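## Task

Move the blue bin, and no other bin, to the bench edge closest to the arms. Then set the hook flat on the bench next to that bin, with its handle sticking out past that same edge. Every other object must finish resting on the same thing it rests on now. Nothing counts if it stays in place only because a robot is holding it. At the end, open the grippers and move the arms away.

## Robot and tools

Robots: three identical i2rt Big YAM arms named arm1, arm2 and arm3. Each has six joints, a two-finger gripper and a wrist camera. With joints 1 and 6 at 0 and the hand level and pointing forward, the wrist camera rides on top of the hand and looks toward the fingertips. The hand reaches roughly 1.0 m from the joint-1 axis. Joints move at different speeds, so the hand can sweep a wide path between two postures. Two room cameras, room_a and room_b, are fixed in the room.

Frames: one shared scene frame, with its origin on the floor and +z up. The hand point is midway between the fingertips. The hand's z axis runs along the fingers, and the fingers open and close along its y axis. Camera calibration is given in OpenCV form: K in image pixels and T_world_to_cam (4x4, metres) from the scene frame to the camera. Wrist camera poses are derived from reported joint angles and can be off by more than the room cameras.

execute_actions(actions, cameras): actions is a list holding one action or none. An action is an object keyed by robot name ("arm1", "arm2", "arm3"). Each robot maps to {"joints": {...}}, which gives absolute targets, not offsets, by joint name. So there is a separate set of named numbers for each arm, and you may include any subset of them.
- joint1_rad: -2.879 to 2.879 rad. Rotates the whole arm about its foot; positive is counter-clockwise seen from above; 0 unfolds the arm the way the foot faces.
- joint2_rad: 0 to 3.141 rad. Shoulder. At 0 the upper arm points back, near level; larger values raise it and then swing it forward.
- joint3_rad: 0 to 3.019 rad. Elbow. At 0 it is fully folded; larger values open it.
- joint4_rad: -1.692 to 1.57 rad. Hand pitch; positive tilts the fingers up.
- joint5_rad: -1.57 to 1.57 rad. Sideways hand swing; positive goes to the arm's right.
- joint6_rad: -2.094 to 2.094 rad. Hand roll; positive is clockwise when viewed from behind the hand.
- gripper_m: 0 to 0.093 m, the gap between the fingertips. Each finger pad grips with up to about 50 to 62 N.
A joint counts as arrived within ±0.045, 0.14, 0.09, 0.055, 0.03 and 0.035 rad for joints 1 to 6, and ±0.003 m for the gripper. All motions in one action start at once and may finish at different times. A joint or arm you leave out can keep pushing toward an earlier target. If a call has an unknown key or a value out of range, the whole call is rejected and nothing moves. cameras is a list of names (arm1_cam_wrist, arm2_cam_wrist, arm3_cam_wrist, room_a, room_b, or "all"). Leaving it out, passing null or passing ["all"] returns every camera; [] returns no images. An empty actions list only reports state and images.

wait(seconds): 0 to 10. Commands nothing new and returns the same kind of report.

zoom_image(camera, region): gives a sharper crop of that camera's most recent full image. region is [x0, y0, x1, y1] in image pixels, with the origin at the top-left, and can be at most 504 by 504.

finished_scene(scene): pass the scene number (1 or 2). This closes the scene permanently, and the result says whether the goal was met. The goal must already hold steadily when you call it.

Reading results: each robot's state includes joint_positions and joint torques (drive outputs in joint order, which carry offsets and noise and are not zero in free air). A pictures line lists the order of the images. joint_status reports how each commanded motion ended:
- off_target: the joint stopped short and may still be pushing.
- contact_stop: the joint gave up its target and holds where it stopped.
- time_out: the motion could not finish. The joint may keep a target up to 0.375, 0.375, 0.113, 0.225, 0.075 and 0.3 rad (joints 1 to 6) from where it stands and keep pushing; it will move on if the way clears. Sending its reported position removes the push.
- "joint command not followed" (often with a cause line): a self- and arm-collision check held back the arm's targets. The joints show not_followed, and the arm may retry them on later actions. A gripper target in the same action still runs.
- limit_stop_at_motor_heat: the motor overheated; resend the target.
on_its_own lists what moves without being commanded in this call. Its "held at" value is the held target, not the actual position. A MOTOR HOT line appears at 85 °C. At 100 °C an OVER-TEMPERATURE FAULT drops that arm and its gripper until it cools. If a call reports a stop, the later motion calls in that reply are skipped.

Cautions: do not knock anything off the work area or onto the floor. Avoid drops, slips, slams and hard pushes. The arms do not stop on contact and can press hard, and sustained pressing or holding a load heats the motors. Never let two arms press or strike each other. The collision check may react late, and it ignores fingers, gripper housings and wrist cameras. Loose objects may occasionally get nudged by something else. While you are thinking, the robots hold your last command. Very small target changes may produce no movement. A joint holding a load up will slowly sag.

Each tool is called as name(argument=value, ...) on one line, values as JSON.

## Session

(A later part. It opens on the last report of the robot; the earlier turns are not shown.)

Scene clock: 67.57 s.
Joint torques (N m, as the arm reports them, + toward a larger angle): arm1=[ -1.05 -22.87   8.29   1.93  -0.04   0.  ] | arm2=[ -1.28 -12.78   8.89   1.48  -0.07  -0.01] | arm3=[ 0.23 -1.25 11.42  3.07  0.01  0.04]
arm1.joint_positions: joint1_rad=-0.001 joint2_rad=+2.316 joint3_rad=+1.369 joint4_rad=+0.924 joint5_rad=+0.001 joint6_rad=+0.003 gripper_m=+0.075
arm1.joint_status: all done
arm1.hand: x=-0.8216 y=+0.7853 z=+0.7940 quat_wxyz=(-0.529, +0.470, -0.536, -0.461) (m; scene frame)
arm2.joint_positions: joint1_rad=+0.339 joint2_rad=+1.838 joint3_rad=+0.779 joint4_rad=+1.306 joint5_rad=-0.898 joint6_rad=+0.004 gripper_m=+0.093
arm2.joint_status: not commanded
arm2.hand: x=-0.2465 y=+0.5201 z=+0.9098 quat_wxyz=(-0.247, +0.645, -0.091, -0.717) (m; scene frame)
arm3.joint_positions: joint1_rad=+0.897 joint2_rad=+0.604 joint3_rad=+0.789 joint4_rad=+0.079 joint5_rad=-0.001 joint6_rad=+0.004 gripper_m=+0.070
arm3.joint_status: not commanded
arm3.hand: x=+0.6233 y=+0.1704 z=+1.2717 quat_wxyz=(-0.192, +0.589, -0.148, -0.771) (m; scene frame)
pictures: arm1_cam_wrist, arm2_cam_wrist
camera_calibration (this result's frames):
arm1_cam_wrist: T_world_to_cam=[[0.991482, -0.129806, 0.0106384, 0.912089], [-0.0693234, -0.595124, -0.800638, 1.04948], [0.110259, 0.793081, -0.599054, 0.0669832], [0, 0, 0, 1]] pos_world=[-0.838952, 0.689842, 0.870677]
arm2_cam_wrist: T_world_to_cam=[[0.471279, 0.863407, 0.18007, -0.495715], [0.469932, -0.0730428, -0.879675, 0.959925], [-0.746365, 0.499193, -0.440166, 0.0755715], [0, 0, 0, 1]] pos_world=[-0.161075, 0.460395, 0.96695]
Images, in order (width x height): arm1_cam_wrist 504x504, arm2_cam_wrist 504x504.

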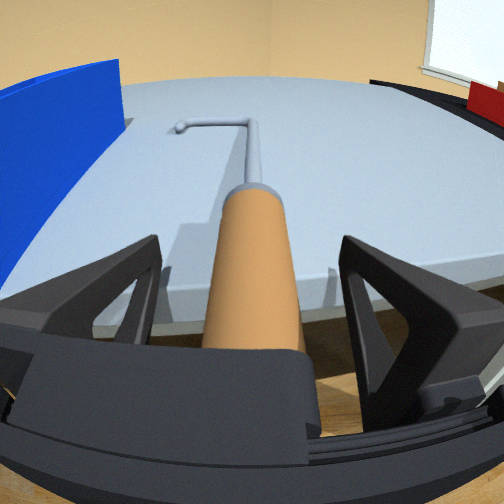

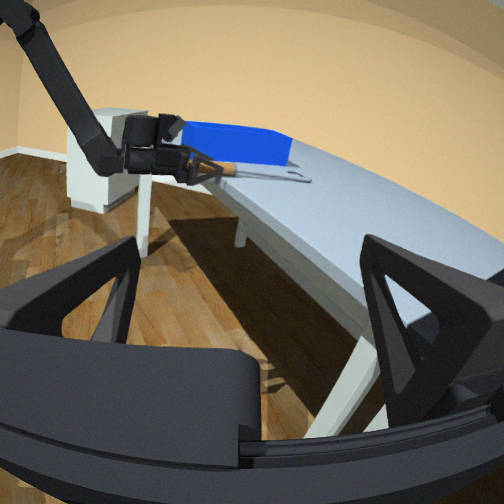

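execute_actions(actions=[{"arm1":{"joints":{"joint2_rad":2.03,"joint3_rad":1.02}}}], cameras=[])

execute_actions(actions=[{"arm1":{"joints":{"joint1_rad":0.245,"joint5_rad":0.11}}}], cameras=["arm1_cam_wrist","arm2_cam_wrist"])

Scene clock: 69.23 s.
Joint torques (N m, as the arm reports them, + toward a larger angle): arm1=[ -1.09 -16.81   6.94   1.92  -0.04   0.  ] | arm2=[ -1.32 -12.73   8.88   1.5   -0.06  -0.01] | arm3=[-0.08 -1.15 11.38  3.11  0.    0.02]
arm1.joint_positions: joint1_rad=-0.001 joint2_rad=+2.017 joint3_rad=+1.020 joint4_rad=+0.924 joint5_rad=+0.001 joint6_rad=+0.003 gripper_m=+0.075
arm1.joint_status: all done
arm1.hand: x=-0.8350 y=+0.6874 z=+0.8505 quat_wxyz=(-0.515, +0.481, -0.549, -0.449) (m; scene frame)
arm2.joint_positions: joint1_rad=+0.339 joint2_rad=+1.838 joint3_rad=+0.779 joint4_rad=+1.306 joint5_rad=-0.898 joint6_rad=+0.004 gripper_m=+0.093
arm2.joint_status: not commanded
arm2.hand: x=-0.2465 y=+0.5201 z=+0.9098 quat_wxyz=(-0.247, +0.645, -0.091, -0.717) (m; scene frame)
arm3.joint_positions: joint1_rad=+0.897 joint2_rad=+0.604 joint3_rad=+0.789 joint4_rad=+0.079 joint5_rad=-0.001 joint6_rad=+0.004 gripper_m=+0.070
arm3.joint_status: not commanded
arm3.hand: x=+0.6233 y=+0.1704 z=+1.2717 quat_wxyz=(-0.192, +0.589, -0.148, -0.771) (m; scene frame)
pictures: none
No camera images: the call's "cameras" was empty. Leave "cameras" out to get every camera's image.

Scene clock: 70.53 s.
Joint torques (N m, as the arm reports them, + toward a larger angle): arm1=[ -0.53 -17.09   7.09   1.96   0.07   0.  ] | arm2=[ -1.37 -12.78   8.9    1.46  -0.07   0.  ] | arm3=[ 0.3  -1.2  11.38  3.15  0.    0.03]
arm1.joint_positions: joint1_rad=+0.241 joint2_rad=+2.017 joint3_rad=+1.020 joint4_rad=+0.924 joint5_rad=+0.108 joint6_rad=+0.003 gripper_m=+0.075
arm1.joint_status: all done
arm1.hand: x=-0.9855 y=+0.6907 z=+0.8496 quat_wxyz=(-0.486, +0.519, -0.514, -0.480) (m; scene frame)
arm2.joint_positions: joint1_rad=+0.339 joint2_rad=+1.838 joint3_rad=+0.779 joint4_rad=+1.306 joint5_rad=-0.898 joint6_rad=+0.004 gripper_m=+0.093
arm2.joint_status: not commanded
arm2.hand: x=-0.2465 y=+0.5201 z=+0.9098 quat_wxyz=(-0.247, +0.645, -0.091, -0.717) (m; scene frame)
arm3.joint_positions: joint1_rad=+0.897 joint2_rad=+0.604 joint3_rad=+0.789 joint4_rad=+0.079 joint5_rad=-0.001 joint6_rad=+0.004 gripper_m=+0.070
arm3.joint_status: not commanded
arm3.hand: x=+0.6233 y=+0.1704 z=+1.2717 quat_wxyz=(-0.192, +0.589, -0.148, -0.771) (m; scene frame)
pictures: arm1_cam_wrist, arm2_cam_wrist
camera_calibration (this result's frames):
arm1_cam_wrist: T_world_to_cam=[[0.999808, 0.00495753, 0.0189451, 0.969867], [0.0177443, -0.638608, -0.769328, 1.1156], [0.00828451, 0.769516, -0.638574, 0.142843], [0, 0, 0, 1]] pos_world=[-0.99066, 0.597702, 0.931103]
arm2_cam_wrist: T_world_to_cam=[[0.471279, 0.863407, 0.18007, -0.495715], [0.469932, -0.0730428, -0.879675, 0.959925], [-0.746365, 0.499193, -0.440166, 0.0755715], [0, 0, 0, 1]] pos_world=[-0.161075, 0.460395, 0.96695]
Images, in order (width x height): arm1_cam_wrist 504x504, arm2_cam_wrist 504x504.

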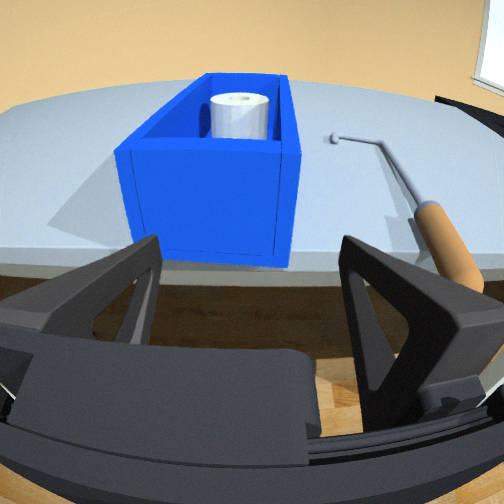

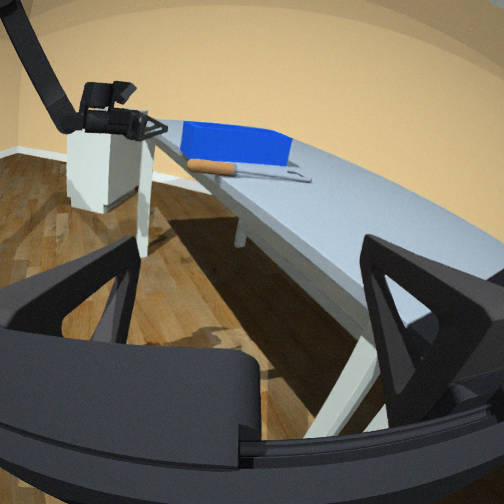

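execute_actions(actions=[{"arm1":{"joints":{"joint1_rad":0.272,"joint2_rad":2.18,"joint3_rad":1.28,"joint5_rad":0.13,"gripper_m":0.065}}}], cameras=["arm1_cam_wrist"])

Scene clock: 71.97 s.
Joint torques (N m, as the arm reports them, + toward a larger angle): arm1=[ -0.87 -21.04   9.89   1.95   0.09   0.  ] | arm2=[ -1.34 -12.85   8.89   1.51  -0.07   0.  ] | arm3=[ 0.03 -1.34 11.4   3.15  0.01  0.03]
arm1.joint_positions: joint1_rad=+0.270 joint2_rad=+2.177 joint3_rad=+1.250 joint4_rad=+0.924 joint5_rad=+0.128 joint6_rad=+0.003 gripper_m=+0.065
arm1.joint_status: all done
arm1.hand: x=-1.0116 y=+0.7576 z=+0.8418 quat_wxyz=(-0.499, +0.503, -0.496, -0.502) (m; scene frame)
arm2.joint_positions: joint1_rad=+0.339 joint2_rad=+1.838 joint3_rad=+0.779 joint4_rad=+1.306 joint5_rad=-0.898 joint6_rad=+0.004 gripper_m=+0.093
arm2.joint_status: not commanded
arm2.hand: x=-0.2465 y=+0.5201 z=+0.9098 quat_wxyz=(-0.247, +0.645, -0.091, -0.717) (m; scene frame)
arm3.joint_positions: joint1_rad=+0.897 joint2_rad=+0.604 joint3_rad=+0.789 joint4_rad=+0.079 joint5_rad=-0.001 joint6_rad=+0.004 gripper_m=+0.070
arm3.joint_status: not commanded
arm3.hand: x=+0.6233 y=+0.1704 z=+1.2717 quat_wxyz=(-0.192, +0.589, -0.148, -0.771) (m; scene frame)
pictures: arm1_cam_wrist
camera_calibration (this result's frames):
arm1_cam_wrist: T_world_to_cam=[[0.999832, 0.0139284, 0.0118801, 0.994913], [0.0177798, -0.584232, -0.811392, 1.147], [-0.00436064, 0.811467, -0.584382, -0.0035949], [0, 0, 0, 1]] pos_world=[-1.01516, 0.659176, 0.916749]
Images, in order (width x height): arm1_cam_wrist 504x504.

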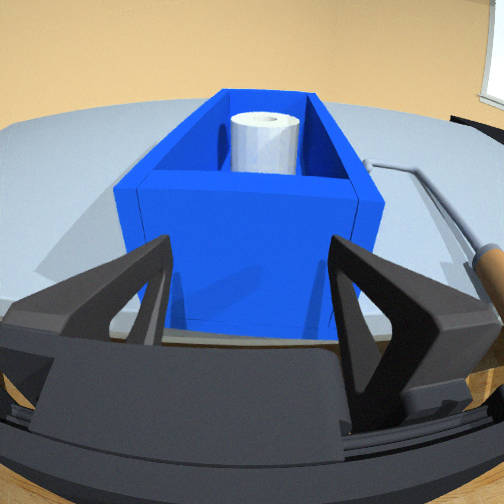

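execute_actions(actions=[{"arm1":{"joints":{"joint2_rad":2.305,"joint3_rad":1.445}}}], cameras=["arm1_cam_wrist","arm2_cam_wrist"])

zoom_image(camera="arm2_cam_wrist", region=[120, 90, 330, 210])

Scene clock: 74.13 s.
Joint torques (N m, as the arm reports them, + toward a larger angle): arm1=[ -0.75 -21.95  11.     1.95  -0.03   0.  ] | arm2=[ -1.22 -12.91   8.9    1.47  -0.06   0.  ] | arm3=[ 0.14 -1.31 11.45  3.14  0.    0.03]
arm1.joint_positions: joint1_rad=+0.270 joint2_rad=+2.294 joint3_rad=+1.405 joint4_rad=+0.924 joint5_rad=+0.130 joint6_rad=+0.004 gripper_m=+0.065
arm1.joint_status: all done
arm1.hand: x=-1.0167 y=+0.7985 z=+0.8268 quat_wxyz=(-0.507, +0.491, -0.489, -0.512) (m; scene frame)
arm2.joint_positions: joint1_rad=+0.339 joint2_rad=+1.838 joint3_rad=+0.779 joint4_rad=+1.306 joint5_rad=-0.898 joint6_rad=+0.004 gripper_m=+0.093
arm2.joint_status: not commanded
arm2.hand: x=-0.2465 y=+0.5201 z=+0.9098 quat_wxyz=(-0.247, +0.645, -0.091, -0.717) (m; scene frame)
arm3.joint_positions: joint1_rad=+0.897 joint2_rad=+0.604 joint3_rad=+0.789 joint4_rad=+0.079 joint5_rad=-0.001 joint6_rad=+0.004 gripper_m=+0.070
arm3.joint_status: not commanded
arm3.hand: x=+0.6233 y=+0.1704 z=+1.2717 quat_wxyz=(-0.192, +0.589, -0.148, -0.771) (m; scene frame)
pictures: arm1_cam_wrist, arm2_cam_wrist
camera_calibration (this result's frames):
arm1_cam_wrist: T_world_to_cam=[[0.999915, 0.01119, 0.0066958, 1.00616], [0.0117686, -0.553188, -0.832973, 1.14573], [-0.00561692, 0.832981, -0.553273, -0.089791], [0, 0, 0, 1]] pos_world=[-1.02007, 0.697337, 0.897943]
arm2_cam_wrist: T_world_to_cam=[[0.471279, 0.863407, 0.18007, -0.495715], [0.469932, -0.0730428, -0.879675, 0.959925], [-0.746365, 0.499193, -0.440166, 0.0755715], [0, 0, 0, 1]] pos_world=[-0.161075, 0.460395, 0.96695]
Images, in order (width x height): arm1_cam_wrist 504x504, arm2_cam_wrist 504x504.

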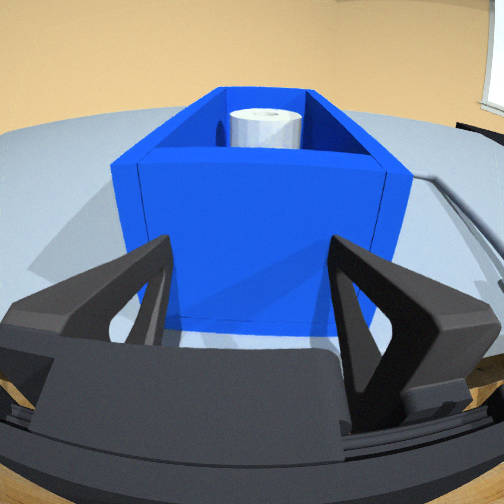

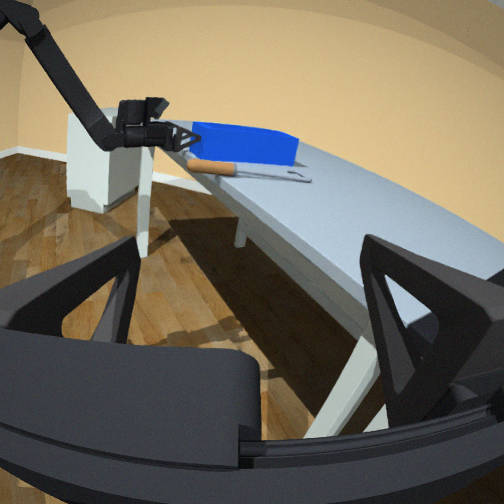

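Region (120, 90, 330, 210) of arm2_cam_wrist's 504x504 image, scaled by 2.400, with more detail than that image has; it fills the top 288 rows of this view, and the rest is white.

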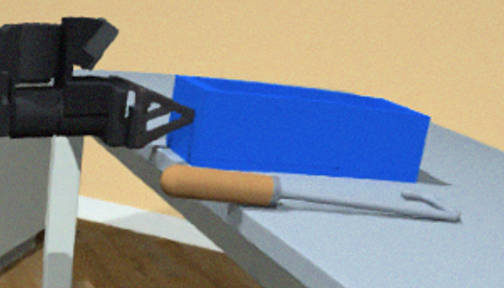

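The bin now sits just inside the edge. Retracting the arms next.

execute_actions(actions=[{"arm1":{"joints":{"joint2_rad":1.3,"joint3_rad":0.6,"joint4_rad":0.6}},"arm2":{"joints":{"joint2_rad":1.1,"joint4_rad":0.4}}}], cameras=["arm1_cam_wrist","room_a","room_b"])

Scene clock: 75.73 s.
Joint torques (N m, as the arm reports them, + toward a larger angle): arm1=[-0.65 -8.19  9.32  1.36 -0.01  0.  ] | arm2=[-1.36 -6.1  13.91  1.37 -0.11 -0.01] | arm3=[ 0.01 -1.5  11.41  3.18 -0.02  0.03]
arm1.joint_positions: joint1_rad=+0.270 joint2_rad=+1.299 joint3_rad=+0.599 joint4_rad=+0.612 joint5_rad=+0.130 joint6_rad=+0.004 gripper_m=+0.065
arm1.joint_status: all done
arm1.hand: x=-0.9785 y=+0.5133 z=+0.9903 quat_wxyz=(-0.481, +0.526, -0.515, -0.477) (m; scene frame)
arm2.joint_positions: joint1_rad=+0.339 joint2_rad=+1.089 joint3_rad=+0.779 joint4_rad=+0.410 joint5_rad=-0.898 joint6_rad=+0.004 gripper_m=+0.093
arm2.joint_status: all done
arm2.hand: x=-0.2286 y=+0.4220 z=+1.1200 quat_wxyz=(-0.201, +0.671, -0.139, -0.700) (m; scene frame)
arm3.joint_positions: joint1_rad=+0.897 joint2_rad=+0.604 joint3_rad=+0.789 joint4_rad=+0.079 joint5_rad=-0.001 joint6_rad=+0.004 gripper_m=+0.070
arm3.joint_status: not commanded
arm3.hand: x=+0.6233 y=+0.1704 z=+1.2717 quat_wxyz=(-0.192, +0.589, -0.148, -0.771) (m; scene frame)
pictures: arm1_cam_wrist, room_a, room_b
camera_calibration (this result's frames):
arm1_cam_wrist: T_world_to_cam=[[0.999682, 0.0120649, 0.0221628, 0.954041], [0.0246801, -0.650487, -0.759116, 1.11323], [0.00525797, 0.759421, -0.650578, 0.383243], [0, 0, 0, 1]] pos_world=[-0.983227, 0.421586, 1.07325]
Images, in order (width x height): arm1_cam_wrist 504x504, room_a 504x504, room_b 504x504.

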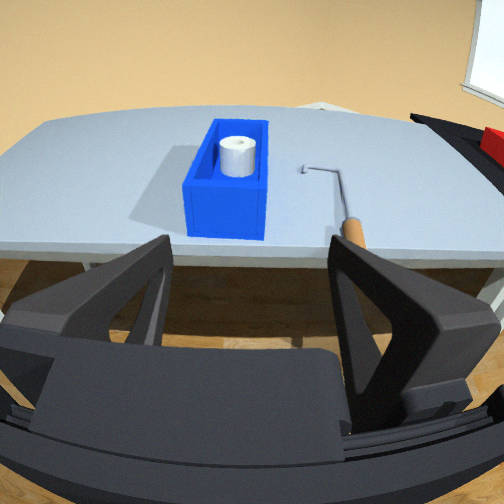

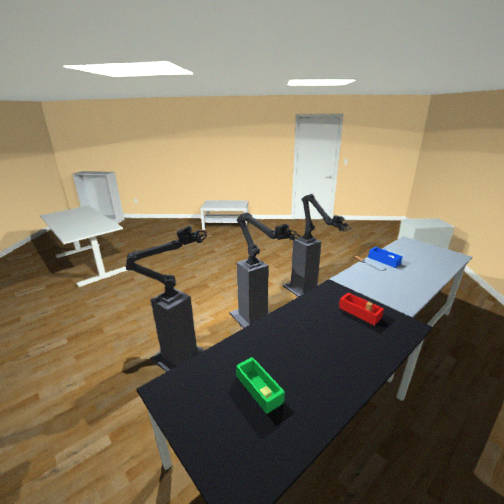

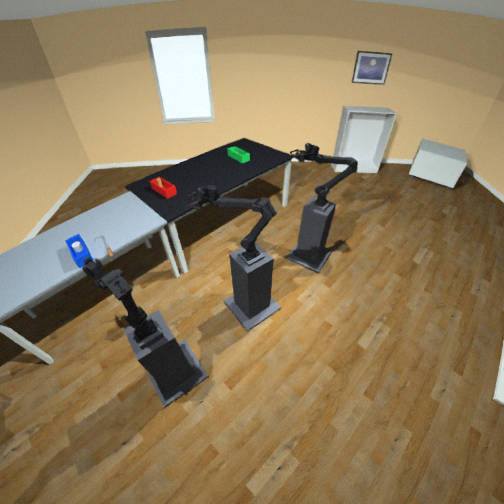

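finished_scene(scene=1)

The scene is finished: the task was done.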